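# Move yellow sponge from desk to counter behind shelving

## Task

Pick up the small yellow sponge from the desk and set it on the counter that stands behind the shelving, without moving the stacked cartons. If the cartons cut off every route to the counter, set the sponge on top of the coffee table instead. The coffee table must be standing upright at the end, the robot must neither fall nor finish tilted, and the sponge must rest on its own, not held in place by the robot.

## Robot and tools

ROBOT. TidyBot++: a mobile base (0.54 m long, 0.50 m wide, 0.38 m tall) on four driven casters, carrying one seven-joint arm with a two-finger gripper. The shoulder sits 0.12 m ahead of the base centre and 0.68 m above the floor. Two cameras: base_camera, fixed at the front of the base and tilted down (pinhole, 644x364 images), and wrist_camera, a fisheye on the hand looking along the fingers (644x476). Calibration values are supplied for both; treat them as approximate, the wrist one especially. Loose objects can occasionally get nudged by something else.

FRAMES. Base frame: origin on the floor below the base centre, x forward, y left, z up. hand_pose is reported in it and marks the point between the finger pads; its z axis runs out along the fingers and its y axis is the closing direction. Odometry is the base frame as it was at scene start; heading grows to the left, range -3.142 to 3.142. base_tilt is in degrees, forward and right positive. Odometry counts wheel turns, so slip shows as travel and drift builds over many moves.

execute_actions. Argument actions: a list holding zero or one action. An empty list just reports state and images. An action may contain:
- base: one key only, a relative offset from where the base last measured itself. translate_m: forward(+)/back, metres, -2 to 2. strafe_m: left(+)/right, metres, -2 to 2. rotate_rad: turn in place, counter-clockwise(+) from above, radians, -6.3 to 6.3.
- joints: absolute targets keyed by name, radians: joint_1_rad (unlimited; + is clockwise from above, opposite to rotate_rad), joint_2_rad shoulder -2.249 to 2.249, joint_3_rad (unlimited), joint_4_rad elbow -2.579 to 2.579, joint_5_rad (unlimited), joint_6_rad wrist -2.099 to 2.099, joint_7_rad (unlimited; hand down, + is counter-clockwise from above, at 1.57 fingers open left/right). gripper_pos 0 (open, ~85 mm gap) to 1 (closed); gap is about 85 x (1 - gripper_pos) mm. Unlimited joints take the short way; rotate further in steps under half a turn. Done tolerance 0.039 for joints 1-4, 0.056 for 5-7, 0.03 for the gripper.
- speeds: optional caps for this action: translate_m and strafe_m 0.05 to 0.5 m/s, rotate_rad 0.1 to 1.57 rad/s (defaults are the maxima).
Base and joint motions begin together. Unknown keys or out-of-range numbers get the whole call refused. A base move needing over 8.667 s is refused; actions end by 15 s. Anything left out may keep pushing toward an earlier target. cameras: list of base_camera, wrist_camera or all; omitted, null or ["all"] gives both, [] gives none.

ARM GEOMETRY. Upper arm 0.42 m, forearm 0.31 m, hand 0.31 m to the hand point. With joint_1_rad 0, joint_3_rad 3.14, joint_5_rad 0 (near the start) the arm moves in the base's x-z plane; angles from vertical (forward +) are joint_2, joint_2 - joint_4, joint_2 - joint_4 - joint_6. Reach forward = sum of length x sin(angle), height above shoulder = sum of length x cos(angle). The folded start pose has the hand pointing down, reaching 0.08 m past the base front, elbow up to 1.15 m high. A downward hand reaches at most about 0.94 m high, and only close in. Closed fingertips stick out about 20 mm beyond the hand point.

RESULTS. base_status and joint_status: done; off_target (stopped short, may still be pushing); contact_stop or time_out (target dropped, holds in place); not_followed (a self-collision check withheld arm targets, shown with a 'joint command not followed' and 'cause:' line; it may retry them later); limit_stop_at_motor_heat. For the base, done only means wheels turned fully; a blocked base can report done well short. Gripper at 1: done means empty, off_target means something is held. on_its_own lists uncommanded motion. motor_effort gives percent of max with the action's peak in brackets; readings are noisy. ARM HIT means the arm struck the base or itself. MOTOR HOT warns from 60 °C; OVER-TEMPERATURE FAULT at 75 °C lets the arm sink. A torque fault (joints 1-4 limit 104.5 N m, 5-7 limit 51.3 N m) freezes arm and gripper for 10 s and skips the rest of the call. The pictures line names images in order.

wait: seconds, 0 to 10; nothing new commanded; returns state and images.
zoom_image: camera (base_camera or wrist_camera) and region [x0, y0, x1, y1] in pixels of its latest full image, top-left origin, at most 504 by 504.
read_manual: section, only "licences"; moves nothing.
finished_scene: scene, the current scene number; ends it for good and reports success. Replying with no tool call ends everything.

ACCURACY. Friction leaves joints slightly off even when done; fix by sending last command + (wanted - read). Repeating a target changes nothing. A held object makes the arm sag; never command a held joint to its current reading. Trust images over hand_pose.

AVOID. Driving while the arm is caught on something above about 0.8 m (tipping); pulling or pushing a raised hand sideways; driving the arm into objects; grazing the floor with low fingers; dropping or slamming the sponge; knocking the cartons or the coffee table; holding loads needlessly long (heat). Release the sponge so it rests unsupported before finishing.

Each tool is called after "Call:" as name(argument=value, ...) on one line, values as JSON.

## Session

Call:
execute_actions(actions=[])

Scene clock: 0.00 s.
base_odometry: x=+0.000 y=+0.000 heading=+0.000 (m, m, rad; odometry frame)
base_tilt: forward=+0.2 right=-0.4 (deg)
base_status: not commanded
joint_positions: joint_1_rad=-0.037 joint_2_rad=-0.328 joint_3_rad=+3.175 joint_4_rad=-2.525 joint_5_rad=-0.014 joint_6_rad=-0.825 joint_7_rad=+1.588 gripper_pos=+0.000
joint_status: not commanded
motor_effort: joint_1_rad=+0 joint_2_rad=-3 joint_3_rad=+0 joint_4_rad=+16 joint_5_rad=+0 joint_6_rad=+4 joint_7_rad=+0 (%)
hand_pose: x=+0.2754 y=+0.0064 z=+0.5869 quat_wxyz=(-0.011, +0.998, +0.006, +0.060) (m; base frame)
pictures: base_camera, wrist_camera
camera_calibration (this result's frames):
wrist_camera: T_world_to_cam=[[0.0191592, -0.999717, -0.0141026, 0.00641152], [-0.991247, -0.0171503, -0.130905, 0.408294], [0.130626, 0.0164872, -0.991295, 0.682378], [0, 0, 0, 1]] pos_world=[0.315461, 0.00216154, 0.729976]
Images, in order (width x height): base_camera 644x364, wrist_camera 644x476.

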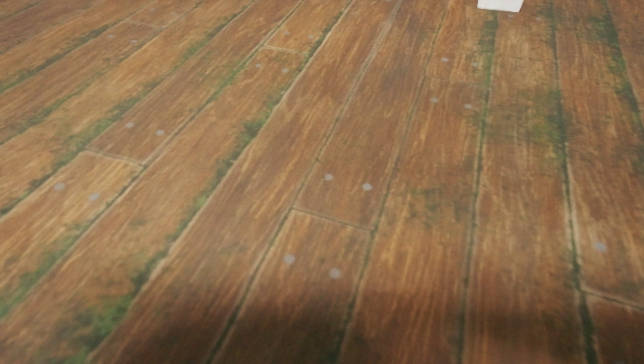

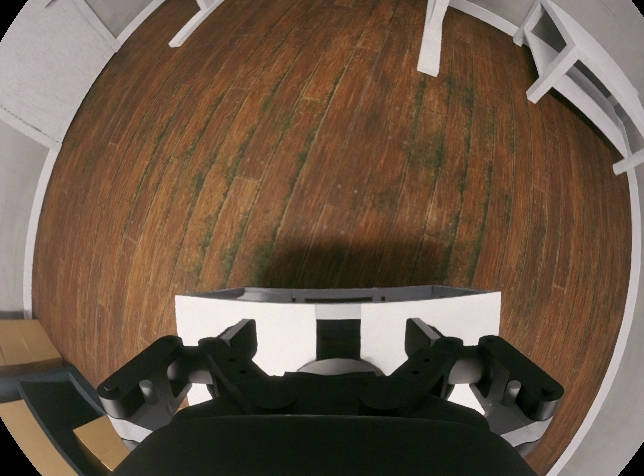

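Call:
execute_actions(actions=[{"joints":{"joint_1_rad":0.0,"joint_2_rad":-0.35,"joint_3_rad":3.14,"joint_4_rad":-1.5,"joint_5_rad":0.0,"joint_6_rad":-0.85}}], cameras=["wrist_camera"])

Scene clock: 2.50 s.
base_odometry: x=+0.000 y=+0.000 heading=+0.000 (m, m, rad; odometry frame)
base_tilt: forward=+0.2 right=-0.4 (deg)
base_status: not commanded
joint_positions: joint_1_rad=-0.024 joint_2_rad=-0.342 joint_3_rad=+3.167 joint_4_rad=-1.509 joint_5_rad=-0.014 joint_6_rad=-0.825 joint_7_rad=+1.588 gripper_pos=+0.000
joint_status: all done
motor_effort: joint_1_rad=+0(0) joint_2_rad=-7(9) joint_3_rad=-1(0) joint_4_rad=+20(20) joint_5_rad=+0(1) joint_6_rad=+9(8) joint_7_rad=+0(0) (%)
hand_pose: x=+0.5514 y=+0.0010 z=+1.0743 quat_wxyz=(-0.006, +0.839, +0.004, +0.543) (m; base frame)
pictures: wrist_camera
camera_calibration (this result's frames):
wrist_camera: T_world_to_cam=[[0.00959437, -0.999952, 0.00199839, -0.00941315], [-0.398375, -0.00565536, -0.917205, 1.26335], [0.917172, 0.0080039, -0.39841, 0.058947], [0, 0, 0, 1]] pos_world=[0.449314, -0.00273979, 1.18226]
Images, in order (width x height): wrist_camera 644x476.

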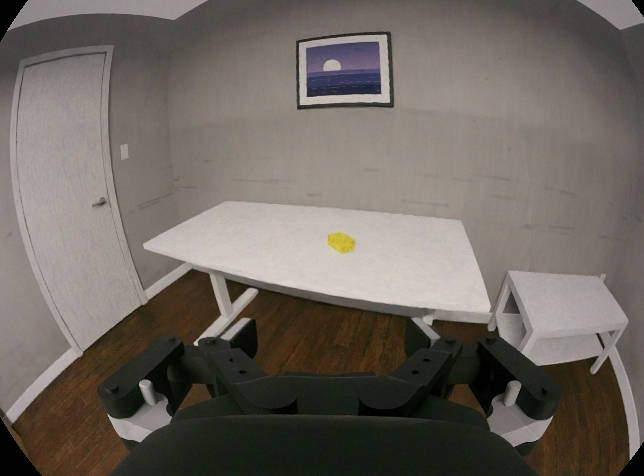

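Call:
execute_actions(actions=[{"base":{"rotate_rad":2.4},"joints":{"joint_6_rad":-0.5}}])

Scene clock: 5.43 s.
base_odometry: x=+0.000 y=+0.000 heading=+2.400 (m, m, rad; odometry frame)
base_tilt: forward=+0.2 right=-0.4 (deg)
base_status: done
joint_positions: joint_1_rad=-0.018 joint_2_rad=-0.343 joint_3_rad=+3.157 joint_4_rad=-1.500 joint_5_rad=-0.014 joint_6_rad=-0.511 joint_7_rad=+1.588 gripper_pos=+0.000
joint_status: all done
motor_effort: joint_1_rad=+0(1) joint_2_rad=-7(9) joint_3_rad=-1(1) joint_4_rad=+20(22) joint_5_rad=-1(1) joint_6_rad=+11(11) joint_7_rad=+0(0) (%)
hand_pose: x=+0.5755 y=+0.0022 z=+1.1739 quat_wxyz=(-0.004, +0.741, +0.003, +0.672) (m; base frame)
pictures: base_camera, wrist_camera
camera_calibration (this result's frames):
wrist_camera: T_world_to_cam=[[0.00525775, -0.999971, 0.00552525, -0.0103418], [-0.0860726, -0.00595737, -0.996271, 1.27744], [0.996275, 0.00476257, -0.0861014, -0.335618], [0, 0, 0, 1]] pos_world=[0.444374, -0.00113297, 1.24383]
Images, in order (width x height): base_camera 644x364, wrist_camera 644x476.

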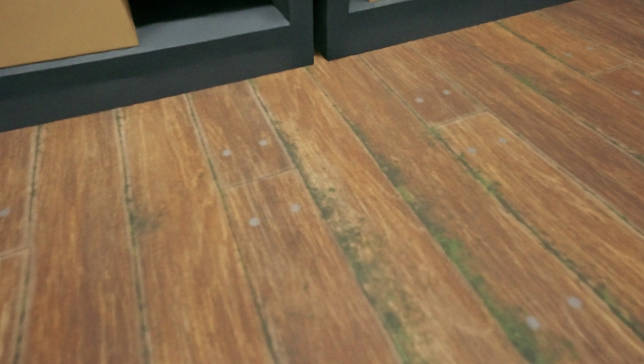

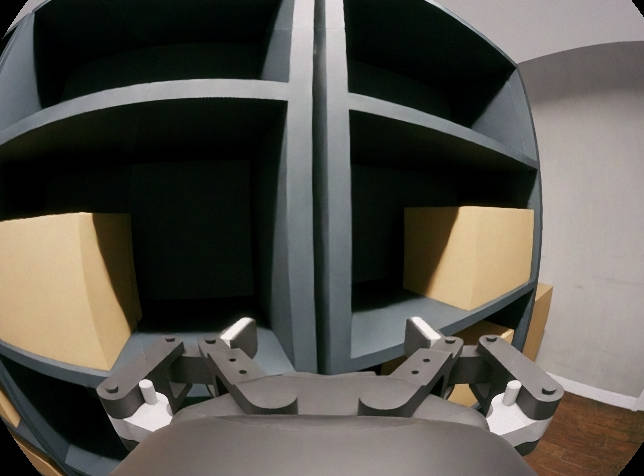

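Call:
execute_actions(actions=[{"base":{"rotate_rad":-0.75},"joints":{"joint_6_rad":-0.7}}])

Scene clock: 7.73 s.
base_odometry: x=+0.000 y=+0.000 heading=+1.651 (m, m, rad; odometry frame)
base_tilt: forward=+0.2 right=-0.4 (deg)
base_status: done
joint_positions: joint_1_rad=-0.015 joint_2_rad=-0.344 joint_3_rad=+3.155 joint_4_rad=-1.504 joint_5_rad=-0.014 joint_6_rad=-0.683 joint_7_rad=+1.588 gripper_pos=+0.000
joint_status: all done
motor_effort: joint_1_rad=+0(1) joint_2_rad=-7(9) joint_3_rad=+0(1) joint_4_rad=+20(22) joint_5_rad=+0(1) joint_6_rad=+9(10) joint_7_rad=+0(0) (%)
hand_pose: x=+0.5655 y=+0.0030 z=+1.1198 quat_wxyz=(-0.004, +0.797, +0.005, +0.605) (m; base frame)
pictures: base_camera, wrist_camera
camera_calibration (this result's frames):
wrist_camera: T_world_to_cam=[[0.00857057, -0.999943, 0.00635761, -0.0119961], [-0.257469, -0.00835018, -0.96625, 1.28595], [0.966248, 0.00664442, -0.257526, -0.121387], [0, 0, 0, 1]] pos_world=[0.448485, -0.000450947, 1.21137]
Images, in order (width x height): base_camera 644x364, wrist_camera 644x476.

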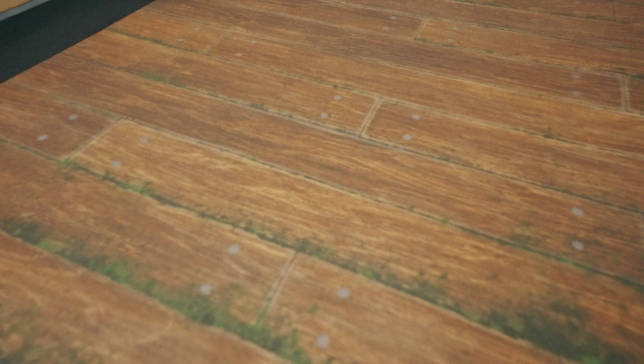

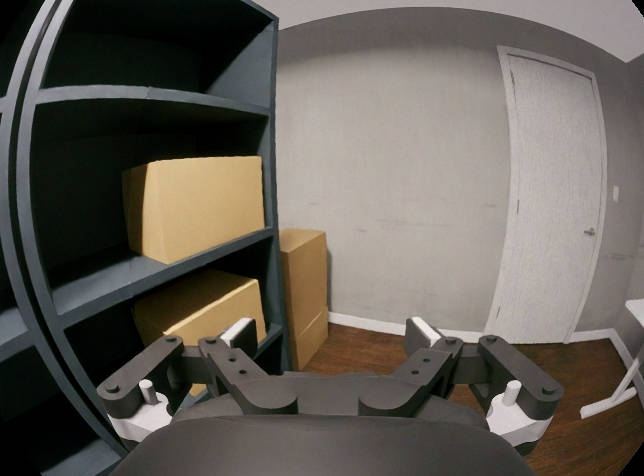

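Call:
execute_actions(actions=[{"base":{"rotate_rad":2.2}}])

Scene clock: 11.47 s.
base_odometry: x=+0.000 y=+0.000 heading=-2.433 (m, m, rad; odometry frame)
base_tilt: forward=+0.2 right=-0.4 (deg)
base_status: done
joint_positions: joint_1_rad=-0.012 joint_2_rad=-0.344 joint_3_rad=+3.152 joint_4_rad=-1.504 joint_5_rad=-0.014 joint_6_rad=-0.683 joint_7_rad=+1.588 gripper_pos=+0.000
joint_status: not commanded
motor_effort: joint_1_rad=+0(2) joint_2_rad=-7(10) joint_3_rad=-1(1) joint_4_rad=+20(21) joint_5_rad=-1(0) joint_6_rad=+8(9) joint_7_rad=+0(0) (%)
hand_pose: x=+0.5654 y=+0.0033 z=+1.1198 quat_wxyz=(-0.004, +0.797, +0.005, +0.605) (m; base frame)
pictures: base_camera, wrist_camera
camera_calibration (this result's frames):
wrist_camera: T_world_to_cam=[[0.00841286, -0.999937, 0.00738565, -0.0126783], [-0.257451, -0.00930284, -0.966247, 1.28593], [0.966255, 0.00622746, -0.257513, -0.121367], [0, 0, 0, 1]] pos_world=[0.448441, 0.0000411045, 1.21136]
Images, in order (width x height): base_camera 644x364, wrist_camera 644x476.

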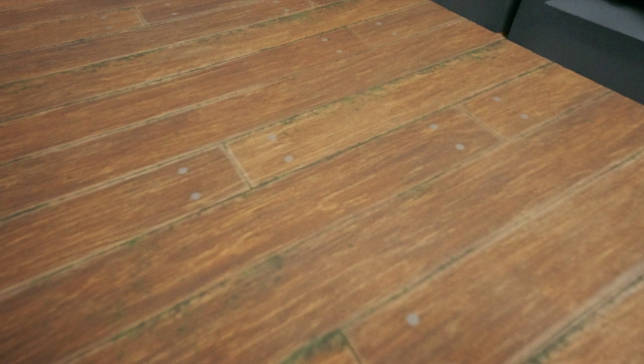

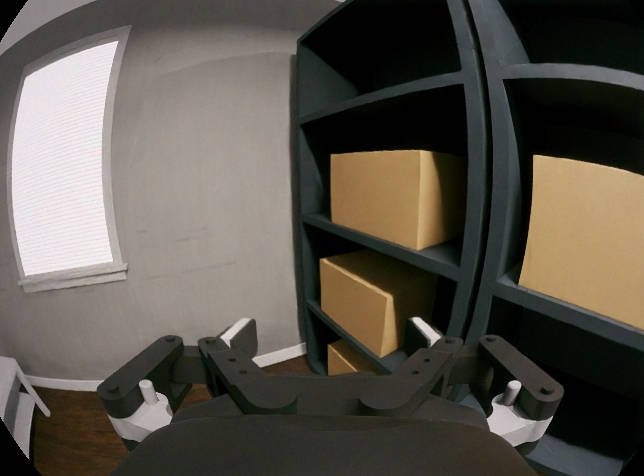

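Call:
execute_actions(actions=[{"base":{"rotate_rad":2.09},"joints":{"joint_1_rad":0.0,"joint_2_rad":0.2,"joint_4_rad":-0.95,"joint_6_rad":-1.85}}])

Call:
execute_actions(actions=[{"base":{"strafe_m":0.4}}])

Scene clock: 15.37 s.
base_odometry: x=+0.000 y=+0.000 heading=-0.343 (m, m, rad; odometry frame)
base_tilt: forward=+0.2 right=-0.4 (deg)
base_status: done
joint_positions: joint_1_rad=-0.009 joint_2_rad=+0.210 joint_3_rad=+3.151 joint_4_rad=-0.963 joint_5_rad=-0.014 joint_6_rad=-1.815 joint_7_rad=+1.588 gripper_pos=+0.000
joint_status: all done
motor_effort: joint_1_rad=+0(3) joint_2_rad=-22(28) joint_3_rad=-1(3) joint_4_rad=+16(20) joint_5_rad=+0(1) joint_6_rad=+1(10) joint_7_rad=+0(0) (%)
hand_pose: x=+0.5442 y=+0.0062 z=+0.9074 quat_wxyz=(-0.005, +0.997, +0.011, +0.077) (m; base frame)
pictures: base_camera, wrist_camera
camera_calibration (this result's frames):
wrist_camera: T_world_to_cam=[[0.0281371, -0.999602, -0.00211406, -0.0101594], [-0.985942, -0.027404, -0.164824, 0.744583], [0.1647, 0.006722, -0.986321, 0.941987], [0, 0, 0, 1]] pos_world=[0.579256, 0.00391719, 1.0518]
Images, in order (width x height): base_camera 644x364, wrist_camera 644x476.

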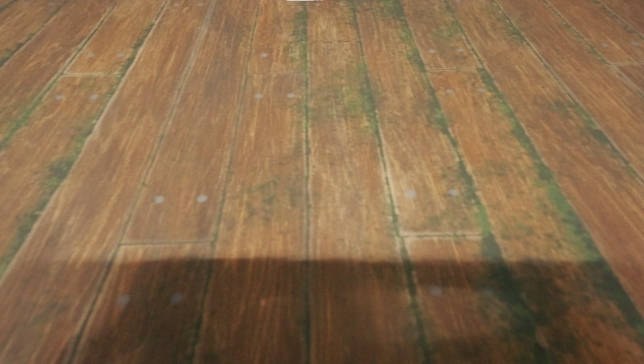

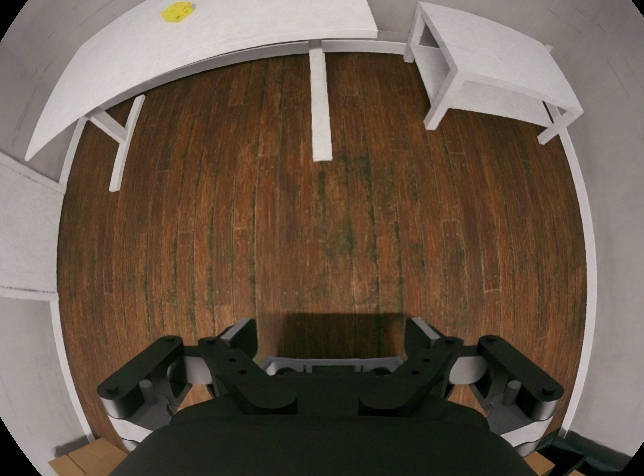

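Scene clock: 17.53 s.
base_odometry: x=+0.134 y=+0.377 heading=-0.342 (m, m, rad; odometry frame)
base_tilt: forward=+0.2 right=-0.5 (deg)
base_status: done
joint_positions: joint_1_rad=-0.008 joint_2_rad=+0.210 joint_3_rad=+3.150 joint_4_rad=-0.963 joint_5_rad=-0.014 joint_6_rad=-1.815 joint_7_rad=+1.588 gripper_pos=+0.000
joint_status: not commanded
motor_effort: joint_1_rad=+0(4) joint_2_rad=-22(23) joint_3_rad=-1(1) joint_4_rad=+16(16) joint_5_rad=+0(1) joint_6_rad=+2(3) joint_7_rad=+0(0) (%)
hand_pose: x=+0.5440 y=+0.0059 z=+0.9075 quat_wxyz=(-0.005, +0.997, +0.011, +0.077) (m; base frame)
pictures: base_camera, wrist_camera
camera_calibration (this result's frames):
wrist_camera: T_world_to_cam=[[0.027458, -0.99962, -0.0022692, -0.00996952], [-0.986001, -0.0267102, -0.164589, 0.744249], [0.164466, 0.00675671, -0.98636, 0.942219], [0, 0, 0, 1]] pos_world=[0.579141, 0.00354701, 1.05184]
Images, in order (width x height): base_camera 644x364, wrist_camera 644x476.

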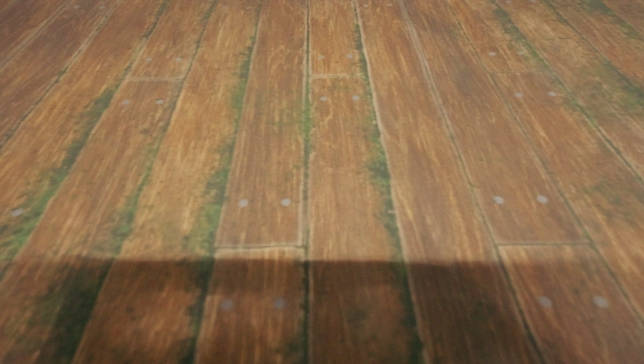

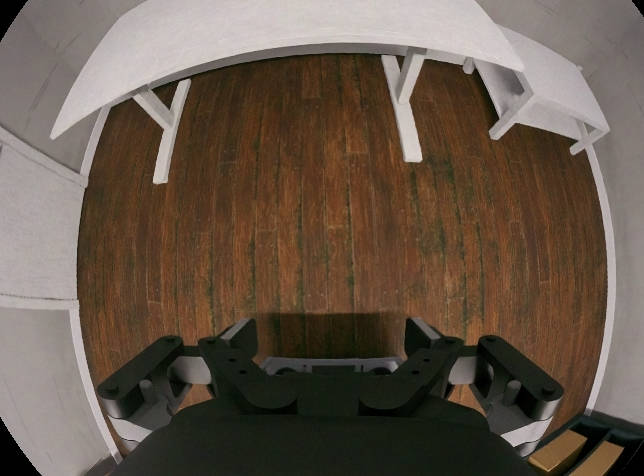

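Call:
execute_actions(actions=[{"base":{"translate_m":0.55}}])

Scene clock: 20.30 s.
base_odometry: x=+0.653 y=+0.193 heading=-0.341 (m, m, rad; odometry frame)
base_tilt: forward=+0.2 right=-0.4 (deg)
base_status: done
joint_positions: joint_1_rad=-0.008 joint_2_rad=+0.204 joint_3_rad=+3.150 joint_4_rad=-0.961 joint_5_rad=-0.014 joint_6_rad=-1.819 joint_7_rad=+1.588 gripper_pos=+0.000
joint_status: not commanded
motor_effort: joint_1_rad=+0(1) joint_2_rad=-22(25) joint_3_rad=-1(0) joint_4_rad=+16(16) joint_5_rad=+0(0) joint_6_rad=+1(3) joint_7_rad=+0(0) (%)
hand_pose: x=+0.5420 y=+0.0059 z=+0.9103 quat_wxyz=(-0.005, +0.997, +0.011, +0.078) (m; base frame)
pictures: base_camera, wrist_camera
camera_calibration (this result's frames):
wrist_camera: T_world_to_cam=[[0.0275163, -0.999619, -0.00219113, -0.0100231], [-0.985398, -0.0267562, -0.168153, 0.745645], [0.168031, 0.00678608, -0.985758, 0.942882], [0, 0, 0, 1]] pos_world=[0.576599, 0.00353285, 1.05481]
Images, in order (width x height): base_camera 644x364, wrist_camera 644x476.

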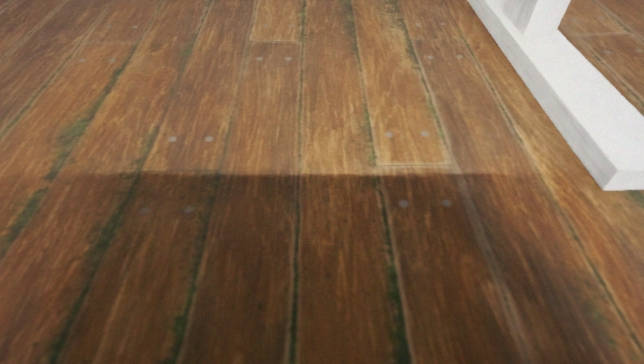

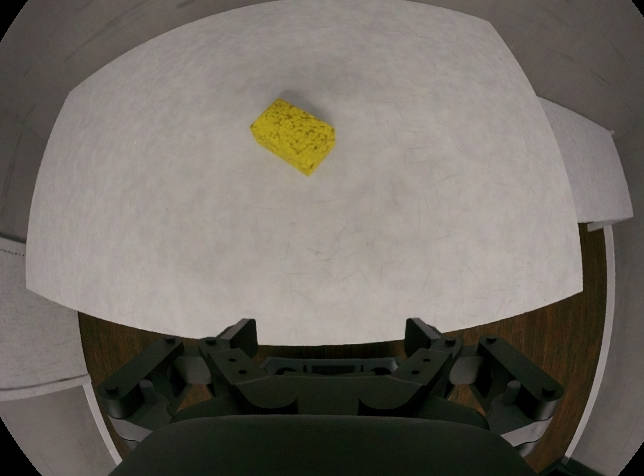

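Call:
zoom_image(camera="wrist_camera", region=[230, 80, 360, 190])

Region (230, 80, 360, 190) of wrist_camera's 644x476 image, scaled by 3.877; it fills the top 426 rows of this view, and the rest is white.

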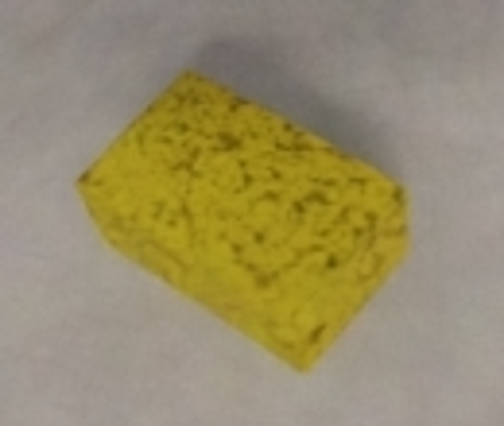

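Call:
execute_actions(actions=[{"base":{"translate_m":0.17},"joints":{"joint_1_rad":-0.13,"joint_2_rad":0.49,"joint_4_rad":-0.887,"joint_6_rad":-1.79,"joint_7_rad":2.41}}])

Scene clock: 23.90 s.
base_odometry: x=+0.813 y=+0.136 heading=-0.341 (m, m, rad; odometry frame)
base_tilt: forward=+0.2 right=-0.4 (deg)
base_status: done
joint_positions: joint_1_rad=-0.112 joint_2_rad=+0.490 joint_3_rad=+3.150 joint_4_rad=-0.899 joint_5_rad=-0.014 joint_6_rad=-1.819 joint_7_rad=+2.379 gripper_pos=+0.000
joint_status: all done
motor_effort: joint_1_rad=+0(1) joint_2_rad=-31(39) joint_3_rad=-1(2) joint_4_rad=+16(17) joint_5_rad=+0(1) joint_6_rad=-1(3) joint_7_rad=+0(0) (%)
hand_pose: x=+0.6025 y=+0.0567 z=+0.7995 quat_wxyz=(-0.016, +0.897, +0.442, -0.029) (m; base frame)
pictures: base_camera, wrist_camera
camera_calibration (this result's frames):
wrist_camera: T_world_to_cam=[[0.794977, -0.604657, -0.0489928, -0.408491], [-0.604165, -0.796436, 0.0259928, 0.446671], [-0.0547363, 0.00893605, -0.998461, 0.967354], [0, 0, 0, 1]] pos_world=[0.647553, 0.100103, 0.934241]
Images, in order (width x height): base_camera 644x364, wrist_camera 644x476.

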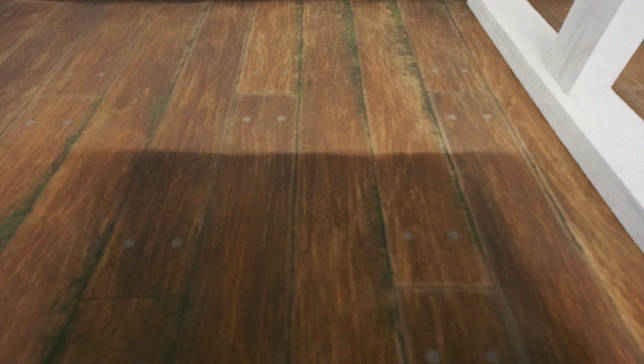

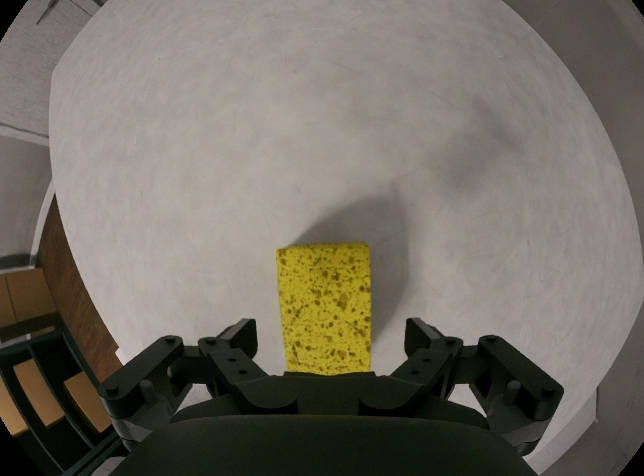

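Call:
execute_actions(actions=[{"joints":{"joint_2_rad":0.42,"joint_4_rad":-1.27,"joint_6_rad":-1.42}}], cameras=["wrist_camera"])

Scene clock: 25.93 s.
base_odometry: x=+0.813 y=+0.136 heading=-0.341 (m, m, rad; odometry frame)
base_tilt: forward=+0.2 right=-0.4 (deg)
base_status: not commanded
joint_positions: joint_1_rad=-0.112 joint_2_rad=+0.420 joint_3_rad=+3.150 joint_4_rad=-1.250 joint_5_rad=-0.014 joint_6_rad=-1.454 joint_7_rad=+2.379 gripper_pos=+0.000
joint_status: all done
motor_effort: joint_1_rad=+0(1) joint_2_rad=-28(32) joint_3_rad=-1(1) joint_4_rad=+15(17) joint_5_rad=-1(1) joint_6_rad=+1(1) joint_7_rad=+0(0) (%)
hand_pose: x=+0.6057 y=+0.0567 z=+0.7238 quat_wxyz=(-0.002, +0.898, +0.440, +0.010) (m; base frame)
pictures: wrist_camera
camera_calibration (this result's frames):
wrist_camera: T_world_to_cam=[[0.79348, -0.608489, 0.0114159, -0.45739], [-0.607927, -0.793348, -0.0319997, 0.494703], [0.0285283, 0.0184511, -0.999423, 0.84167], [0, 0, 0, 1]] pos_world=[0.639662, 0.0986245, 0.862236]
Images, in order (width x height): wrist_camera 644x476.

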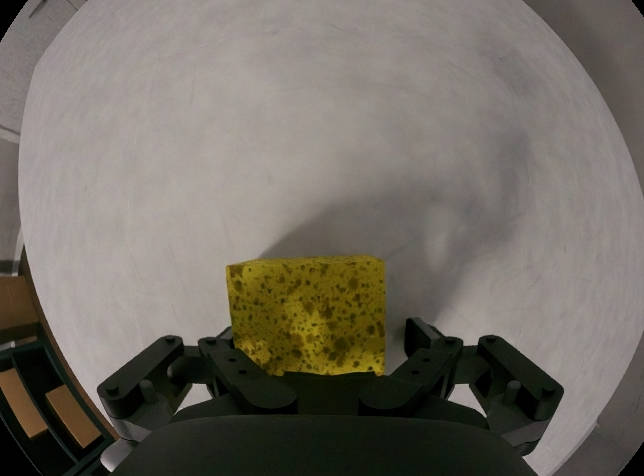

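Call:
execute_actions(actions=[{"joints":{"gripper_pos":1.0}}], cameras=["wrist_camera"])

Scene clock: 27.83 s.
base_odometry: x=+0.813 y=+0.136 heading=-0.341 (m, m, rad; odometry frame)
base_tilt: forward=+0.2 right=-0.4 (deg)
base_status: not commanded
joint_positions: joint_1_rad=-0.113 joint_2_rad=+0.400 joint_3_rad=+3.150 joint_4_rad=-1.251 joint_5_rad=-0.014 joint_6_rad=-1.453 joint_7_rad=+2.379 gripper_pos=+0.380
joint_status: gripper_pos off_target (ended at +0.380, target +1.000)
motor_effort: joint_1_rad=+0(1) joint_2_rad=-25(27) joint_3_rad=-1(0) joint_4_rad=+14(16) joint_5_rad=+0(1) joint_6_rad=+0(2) joint_7_rad=+0(0) (%)
hand_pose: x=+0.6047 y=+0.0572 z=+0.7333 quat_wxyz=(+0.001, +0.898, +0.440, +0.020) (m; base frame)
pictures: wrist_camera
camera_calibration (this result's frames):
wrist_camera: T_world_to_cam=[[0.793846, -0.607572, 0.0257606, -0.467215], [-0.6062, -0.793994, -0.045781, 0.503895], [0.0482691, 0.020727, -0.998619, 0.838525], [0, 0, 0, 1]] pos_world=[0.635883, 0.0988418, 0.872472]
Images, in order (width x height): wrist_camera 644x476.

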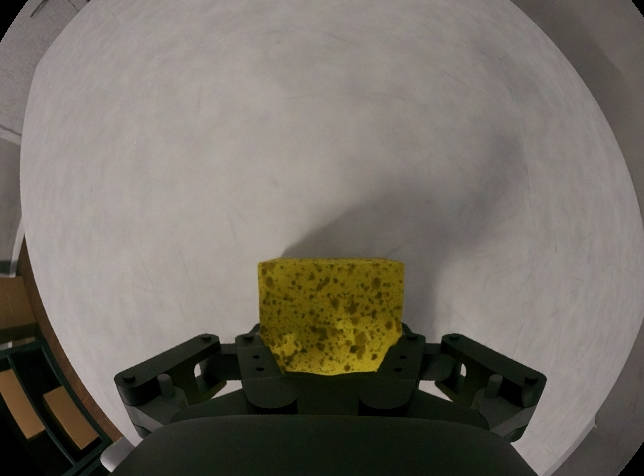

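Call:
execute_actions(actions=[{"joints":{"joint_2_rad":0.25,"joint_4_rad":-1.1}}], cameras=["wrist_camera"])

Call:
execute_actions(actions=[{"base":{"translate_m":-0.45},"joints":{"joint_1_rad":0.0}}])

Scene clock: 29.70 s.
base_odometry: x=+0.813 y=+0.136 heading=-0.341 (m, m, rad; odometry frame)
base_tilt: forward=+0.2 right=-0.4 (deg)
base_status: not commanded
joint_positions: joint_1_rad=-0.113 joint_2_rad=+0.248 joint_3_rad=+3.150 joint_4_rad=-1.102 joint_5_rad=-0.014 joint_6_rad=-1.453 joint_7_rad=+2.379 gripper_pos=+0.380
joint_status: all done
motor_effort: joint_1_rad=+0(0) joint_2_rad=-26(34) joint_3_rad=-1(1) joint_4_rad=+18(19) joint_5_rad=+0(0) joint_6_rad=+4(4) joint_7_rad=+0(0) (%)
hand_pose: x=+0.6292 y=+0.0598 z=+0.8651 quat_wxyz=(+0.052, +0.884, +0.435, +0.161) (m; base frame)
pictures: wrist_camera
camera_calibration (this result's frames):
wrist_camera: T_world_to_cam=[[0.754129, -0.611626, 0.239171, -0.64785], [-0.561542, -0.789384, -0.248078, 0.67344], [0.340529, 0.0527784, -0.938752, 0.731367], [0, 0, 0, 1]] pos_world=[0.617676, 0.0967611, 1.00858]
Images, in order (width x height): wrist_camera 644x476.

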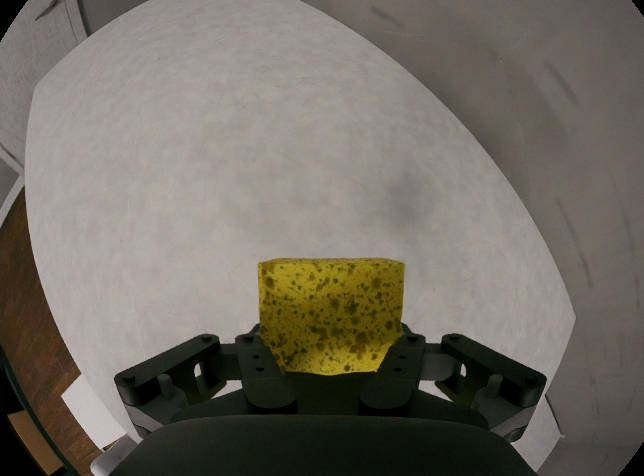

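Scene clock: 32.23 s.
base_odometry: x=+0.388 y=+0.286 heading=-0.340 (m, m, rad; odometry frame)
base_tilt: forward=+0.2 right=-0.4 (deg)
base_status: done
joint_positions: joint_1_rad=-0.009 joint_2_rad=+0.245 joint_3_rad=+3.150 joint_4_rad=-1.102 joint_5_rad=-0.014 joint_6_rad=-1.450 joint_7_rad=+2.379 gripper_pos=+0.380
joint_status: all done
motor_effort: joint_1_rad=+0(8) joint_2_rad=-25(28) joint_3_rad=-1(5) joint_4_rad=+18(18) joint_5_rad=+0(2) joint_6_rad=+4(5) joint_7_rad=+0(0) (%)
hand_pose: x=+0.6331 y=+0.0063 z=+0.8668 quat_wxyz=(+0.062, +0.905, +0.388, +0.160) (m; base frame)
pictures: base_camera, wrist_camera
camera_calibration (this result's frames):
wrist_camera: T_world_to_cam=[[0.684929, -0.686857, 0.243105, -0.642994], [-0.639266, -0.726593, -0.251797, 0.685871], [0.349587, 0.017054, -0.936749, 0.727216], [0, 0, 0, 1]] pos_world=[0.624634, 0.0443022, 1.01023]
Images, in order (width x height): base_camera 644x364, wrist_camera 644x476.

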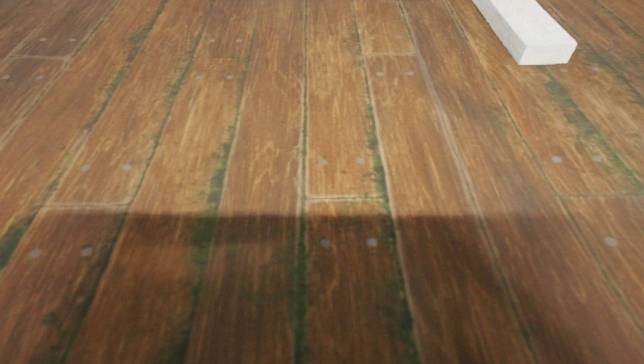

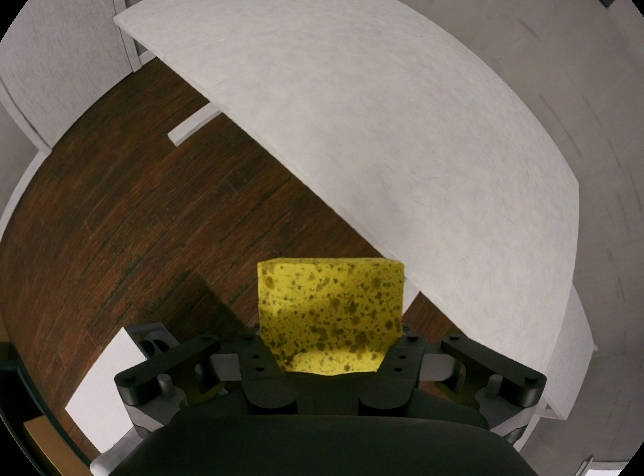

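Call:
execute_actions(actions=[{"base":{"strafe_m":-1.3},"joints":{"joint_7_rad":1.57,"joint_2_rad":0.3,"joint_4_rad":-1.5,"joint_6_rad":-1.0}}])

Scene clock: 37.27 s.
base_odometry: x=-0.046 y=-0.939 heading=-0.341 (m, m, rad; odometry frame)
base_tilt: forward=+0.2 right=-0.4 (deg)
base_status: done
joint_positions: joint_1_rad=-0.007 joint_2_rad=+0.299 joint_3_rad=+3.150 joint_4_rad=-1.491 joint_5_rad=-0.014 joint_6_rad=-1.034 joint_7_rad=+1.603 gripper_pos=+0.380
joint_status: all done
motor_effort: joint_1_rad=+0(5) joint_2_rad=-27(28) joint_3_rad=-1(2) joint_4_rad=+18(19) joint_5_rad=+1(1) joint_6_rad=+3(4) joint_7_rad=+0(0) (%)
hand_pose: x=+0.6470 y=+0.0044 z=+0.7197 quat_wxyz=(-0.003, +0.987, +0.012, +0.158) (m; base frame)
pictures: base_camera, wrist_camera
camera_calibration (this result's frames):
wrist_camera: T_world_to_cam=[[0.0295082, -0.999548, 0.00572164, -0.0218104], [-0.945755, -0.029772, -0.323515, 0.903176], [0.323539, 0.00413509, -0.946206, 0.608298], [0, 0, 0, 1]] pos_world=[0.658018, 0.0025735, 0.867891]
Images, in order (width x height): base_camera 644x364, wrist_camera 644x476.

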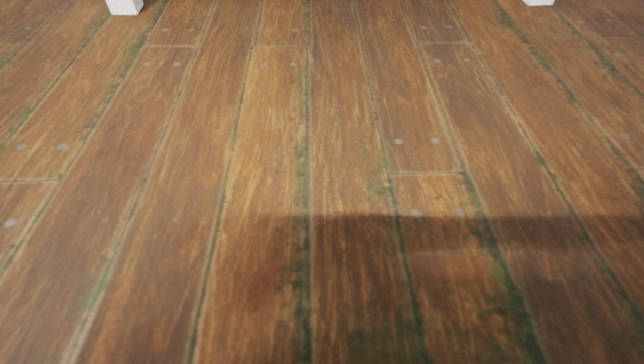

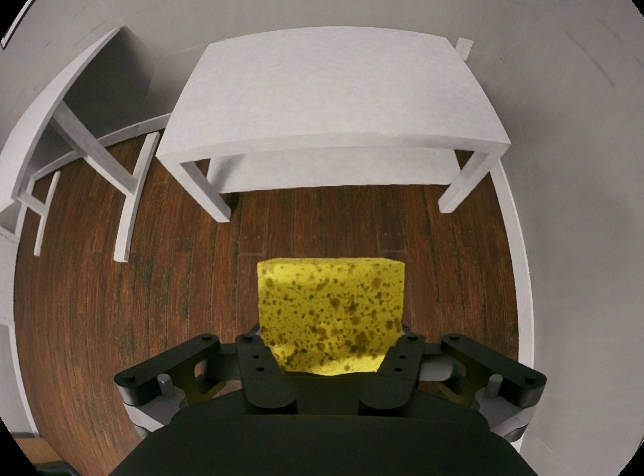

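Call:
execute_actions(actions=[{"base":{"translate_m":0.63},"joints":{"joint_2_rad":0.673,"joint_4_rad":-1.592,"joint_6_rad":-0.86}}])

Scene clock: 40.37 s.
base_odometry: x=+0.547 y=-1.150 heading=-0.341 (m, m, rad; odometry frame)
base_tilt: forward=+0.2 right=-0.4 (deg)
base_status: done
joint_positions: joint_1_rad=-0.007 joint_2_rad=+0.678 joint_3_rad=+3.150 joint_4_rad=-1.588 joint_5_rad=-0.014 joint_6_rad=-0.889 joint_7_rad=+1.603 gripper_pos=+0.380
joint_status: all done
motor_effort: joint_1_rad=+0(1) joint_2_rad=-34(38) joint_3_rad=-1(1) joint_4_rad=+12(18) joint_5_rad=+0(0) joint_6_rad=+0(3) joint_7_rad=+0(0) (%)
hand_pose: x=+0.6204 y=+0.0037 z=+0.4967 quat_wxyz=(-0.003, +1.000, +0.011, -0.007) (m; base frame)
pictures: base_camera, wrist_camera
camera_calibration (this result's frames):
wrist_camera: T_world_to_cam=[[0.0287076, -0.999588, -0.000492788, -0.0168231], [-0.999587, -0.0287081, 0.00114661, 0.678065], [-0.00116029, 0.000459668, -0.999999, 0.634062], [0, 0, 0, 1]] pos_world=[0.679004, 0.00235841, 0.633276]
Images, in order (width x height): base_camera 644x364, wrist_camera 644x476.

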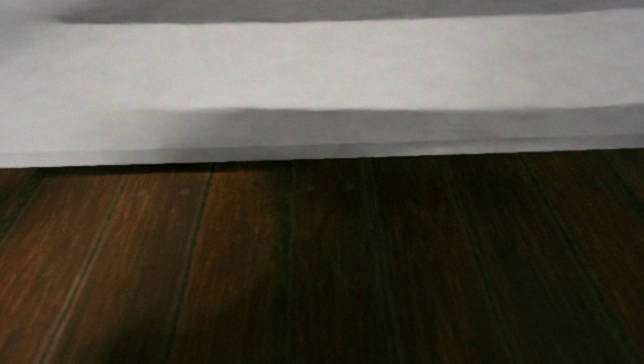

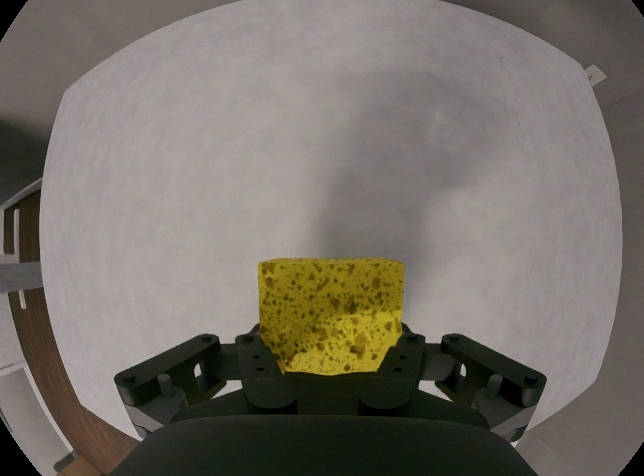

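Call:
execute_actions(actions=[{"joints":{"joint_2_rad":0.74,"joint_4_rad":-1.63,"joint_6_rad":-0.76}}], cameras=["wrist_camera"])

Scene clock: 46.13 s.
base_odometry: x=+0.547 y=-1.150 heading=-0.341 (m, m, rad; odometry frame)
base_tilt: forward=+0.2 right=-0.4 (deg)
base_status: not commanded
joint_positions: joint_1_rad=-0.007 joint_2_rad=+0.730 joint_3_rad=+3.150 joint_4_rad=-1.618 joint_5_rad=-0.014 joint_6_rad=-0.790 joint_7_rad=+1.603 gripper_pos=+0.380
joint_status: all done
motor_effort: joint_1_rad=+0(1) joint_2_rad=-31(36) joint_3_rad=-1(1) joint_4_rad=+10(13) joint_5_rad=-1(0) joint_6_rad=-1(3) joint_7_rad=+0(0) (%)
hand_pose: x=+0.6246 y=+0.0033 z=+0.4637 quat_wxyz=(-0.002, +1.000, +0.011, +0.002) (m; base frame)
pictures: wrist_camera
camera_calibration (this result's frames):
wrist_camera: T_world_to_cam=[[0.0280418, -0.999606, 0.00124237, -0.0177457], [-0.999491, -0.0280574, -0.0151618, 0.689761], [0.0151907, -0.000816577, -0.999884, 0.59079], [0, 0, 0, 1]] pos_world=[0.680933, 0.00209662, 0.601202]
Images, in order (width x height): wrist_camera 644x476.

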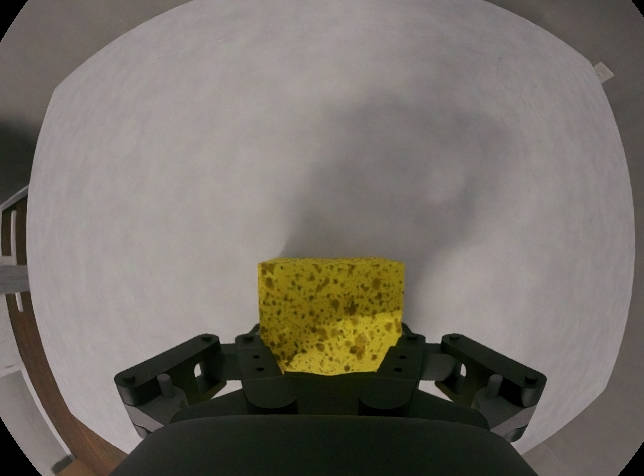

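Call:
execute_actions(actions=[{"joints":{"joint_2_rad":0.76}}], cameras=["wrist_camera"])

Scene clock: 46.90 s.
base_odometry: x=+0.547 y=-1.150 heading=-0.341 (m, m, rad; odometry frame)
base_tilt: forward=+0.2 right=-0.4 (deg)
base_status: not commanded
joint_positions: joint_1_rad=-0.007 joint_2_rad=+0.730 joint_3_rad=+3.150 joint_4_rad=-1.618 joint_5_rad=-0.014 joint_6_rad=-0.790 joint_7_rad=+1.603 gripper_pos=+0.380
joint_status: all done
motor_effort: joint_1_rad=+0(0) joint_2_rad=-29(32) joint_3_rad=-1(1) joint_4_rad=+10(11) joint_5_rad=+0(0) joint_6_rad=+0(2) joint_7_rad=+0(0) (%)
hand_pose: x=+0.6247 y=+0.0033 z=+0.4634 quat_wxyz=(-0.002, +1.000, +0.011, +0.002) (m; base frame)
pictures: wrist_camera
camera_calibration (this result's frames):
wrist_camera: T_world_to_cam=[[0.0280404, -0.999606, 0.00125347, -0.0177546], [-0.99949, -0.0280563, -0.0152589, 0.689897], [0.0152881, -0.000824968, -0.999883, 0.59049], [0, 0, 0, 1]] pos_world=[0.681015, 0.00209547, 0.600971]
Images, in order (width x height): wrist_camera 644x476.

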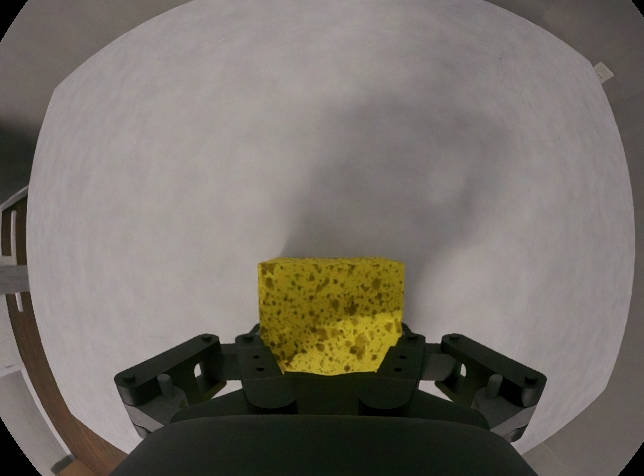

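The arm did not move further, so it is in contact with the tabletop. Releasing and lifting away.

Call:
execute_actions(actions=[{"joints":{"joint_2_rad":0.735,"gripper_pos":0.0}}], cameras=["wrist_camera"])

Call:
execute_actions(actions=[{"joints":{"joint_2_rad":0.5,"joint_4_rad":-1.5,"joint_6_rad":-1.0}}])

Scene clock: 48.23 s.
base_odometry: x=+0.547 y=-1.150 heading=-0.341 (m, m, rad; odometry frame)
base_tilt: forward=+0.2 right=-0.4 (deg)
base_status: not commanded
joint_positions: joint_1_rad=-0.007 joint_2_rad=+0.731 joint_3_rad=+3.150 joint_4_rad=-1.621 joint_5_rad=-0.014 joint_6_rad=-0.790 joint_7_rad=+1.603 gripper_pos=+0.000
joint_status: all done
motor_effort: joint_1_rad=+0(0) joint_2_rad=-35(35) joint_3_rad=-1(1) joint_4_rad=+11(12) joint_5_rad=+0(1) joint_6_rad=+1(1) joint_7_rad=+0(0) (%)
hand_pose: x=+0.6230 y=+0.0033 z=+0.4621 quat_wxyz=(-0.002, +1.000, +0.011, +0.000) (m; base frame)
pictures: wrist_camera
camera_calibration (this result's frames):
wrist_camera: T_world_to_cam=[[0.0280291, -0.999606, 0.00115351, -0.0176582], [-0.999543, -0.0280403, -0.0113049, 0.686389], [0.0113328, -0.000836121, -0.999935, 0.591702], [0, 0, 0, 1]] pos_world=[0.679865, 0.00209005, 0.599444]
Images, in order (width x height): wrist_camera 644x476.

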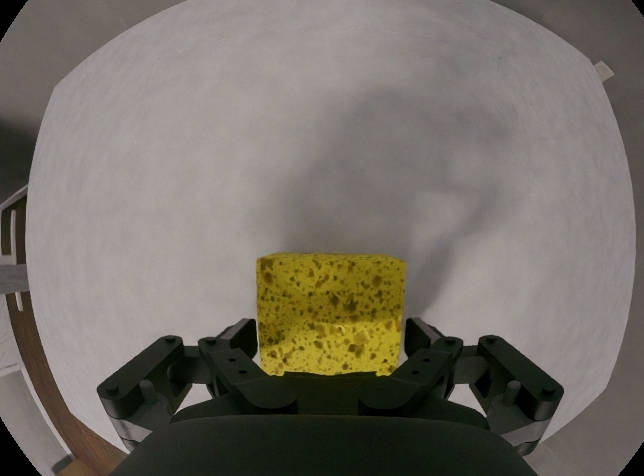

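Scene clock: 49.77 s.
base_odometry: x=+0.547 y=-1.150 heading=-0.341 (m, m, rad; odometry frame)
base_tilt: forward=+0.2 right=-0.4 (deg)
base_status: not commanded
joint_positions: joint_1_rad=-0.007 joint_2_rad=+0.498 joint_3_rad=+3.150 joint_4_rad=-1.505 joint_5_rad=-0.014 joint_6_rad=-0.966 joint_7_rad=+1.603 gripper_pos=+0.000
joint_status: all done
motor_effort: joint_1_rad=+0(0) joint_2_rad=-32(38) joint_3_rad=-1(1) joint_4_rad=+16(16) joint_5_rad=-1(0) joint_6_rad=+1(3) joint_7_rad=+0(0) (%)
hand_pose: x=+0.6591 y=+0.0042 z=+0.6134 quat_wxyz=(-0.003, +0.996, +0.012, +0.086) (m; base frame)
pictures: base_camera, wrist_camera
camera_calibration (this result's frames):
wrist_camera: T_world_to_cam=[[0.0294222, -0.999562, 0.00314946, -0.0201245], [-0.982492, -0.0294993, -0.183952, 0.818831], [0.183965, 0.00231796, -0.98293, 0.618352], [0, 0, 0, 1]] pos_world=[0.691332, 0.00260598, 0.758487]
Images, in order (width x height): base_camera 644x364, wrist_camera 644x476.

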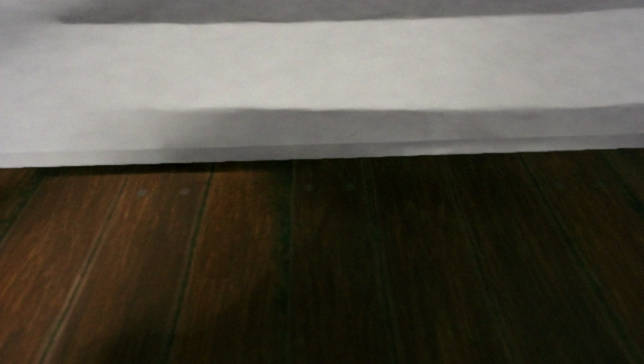

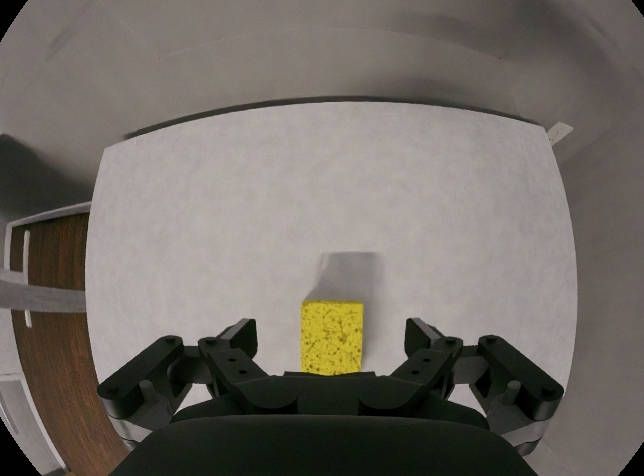

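The sponge is resting on the upright coffee table, and the gripper is clear of it.

Call:
finished_scene(scene=2)

The scene is finished: the task was done.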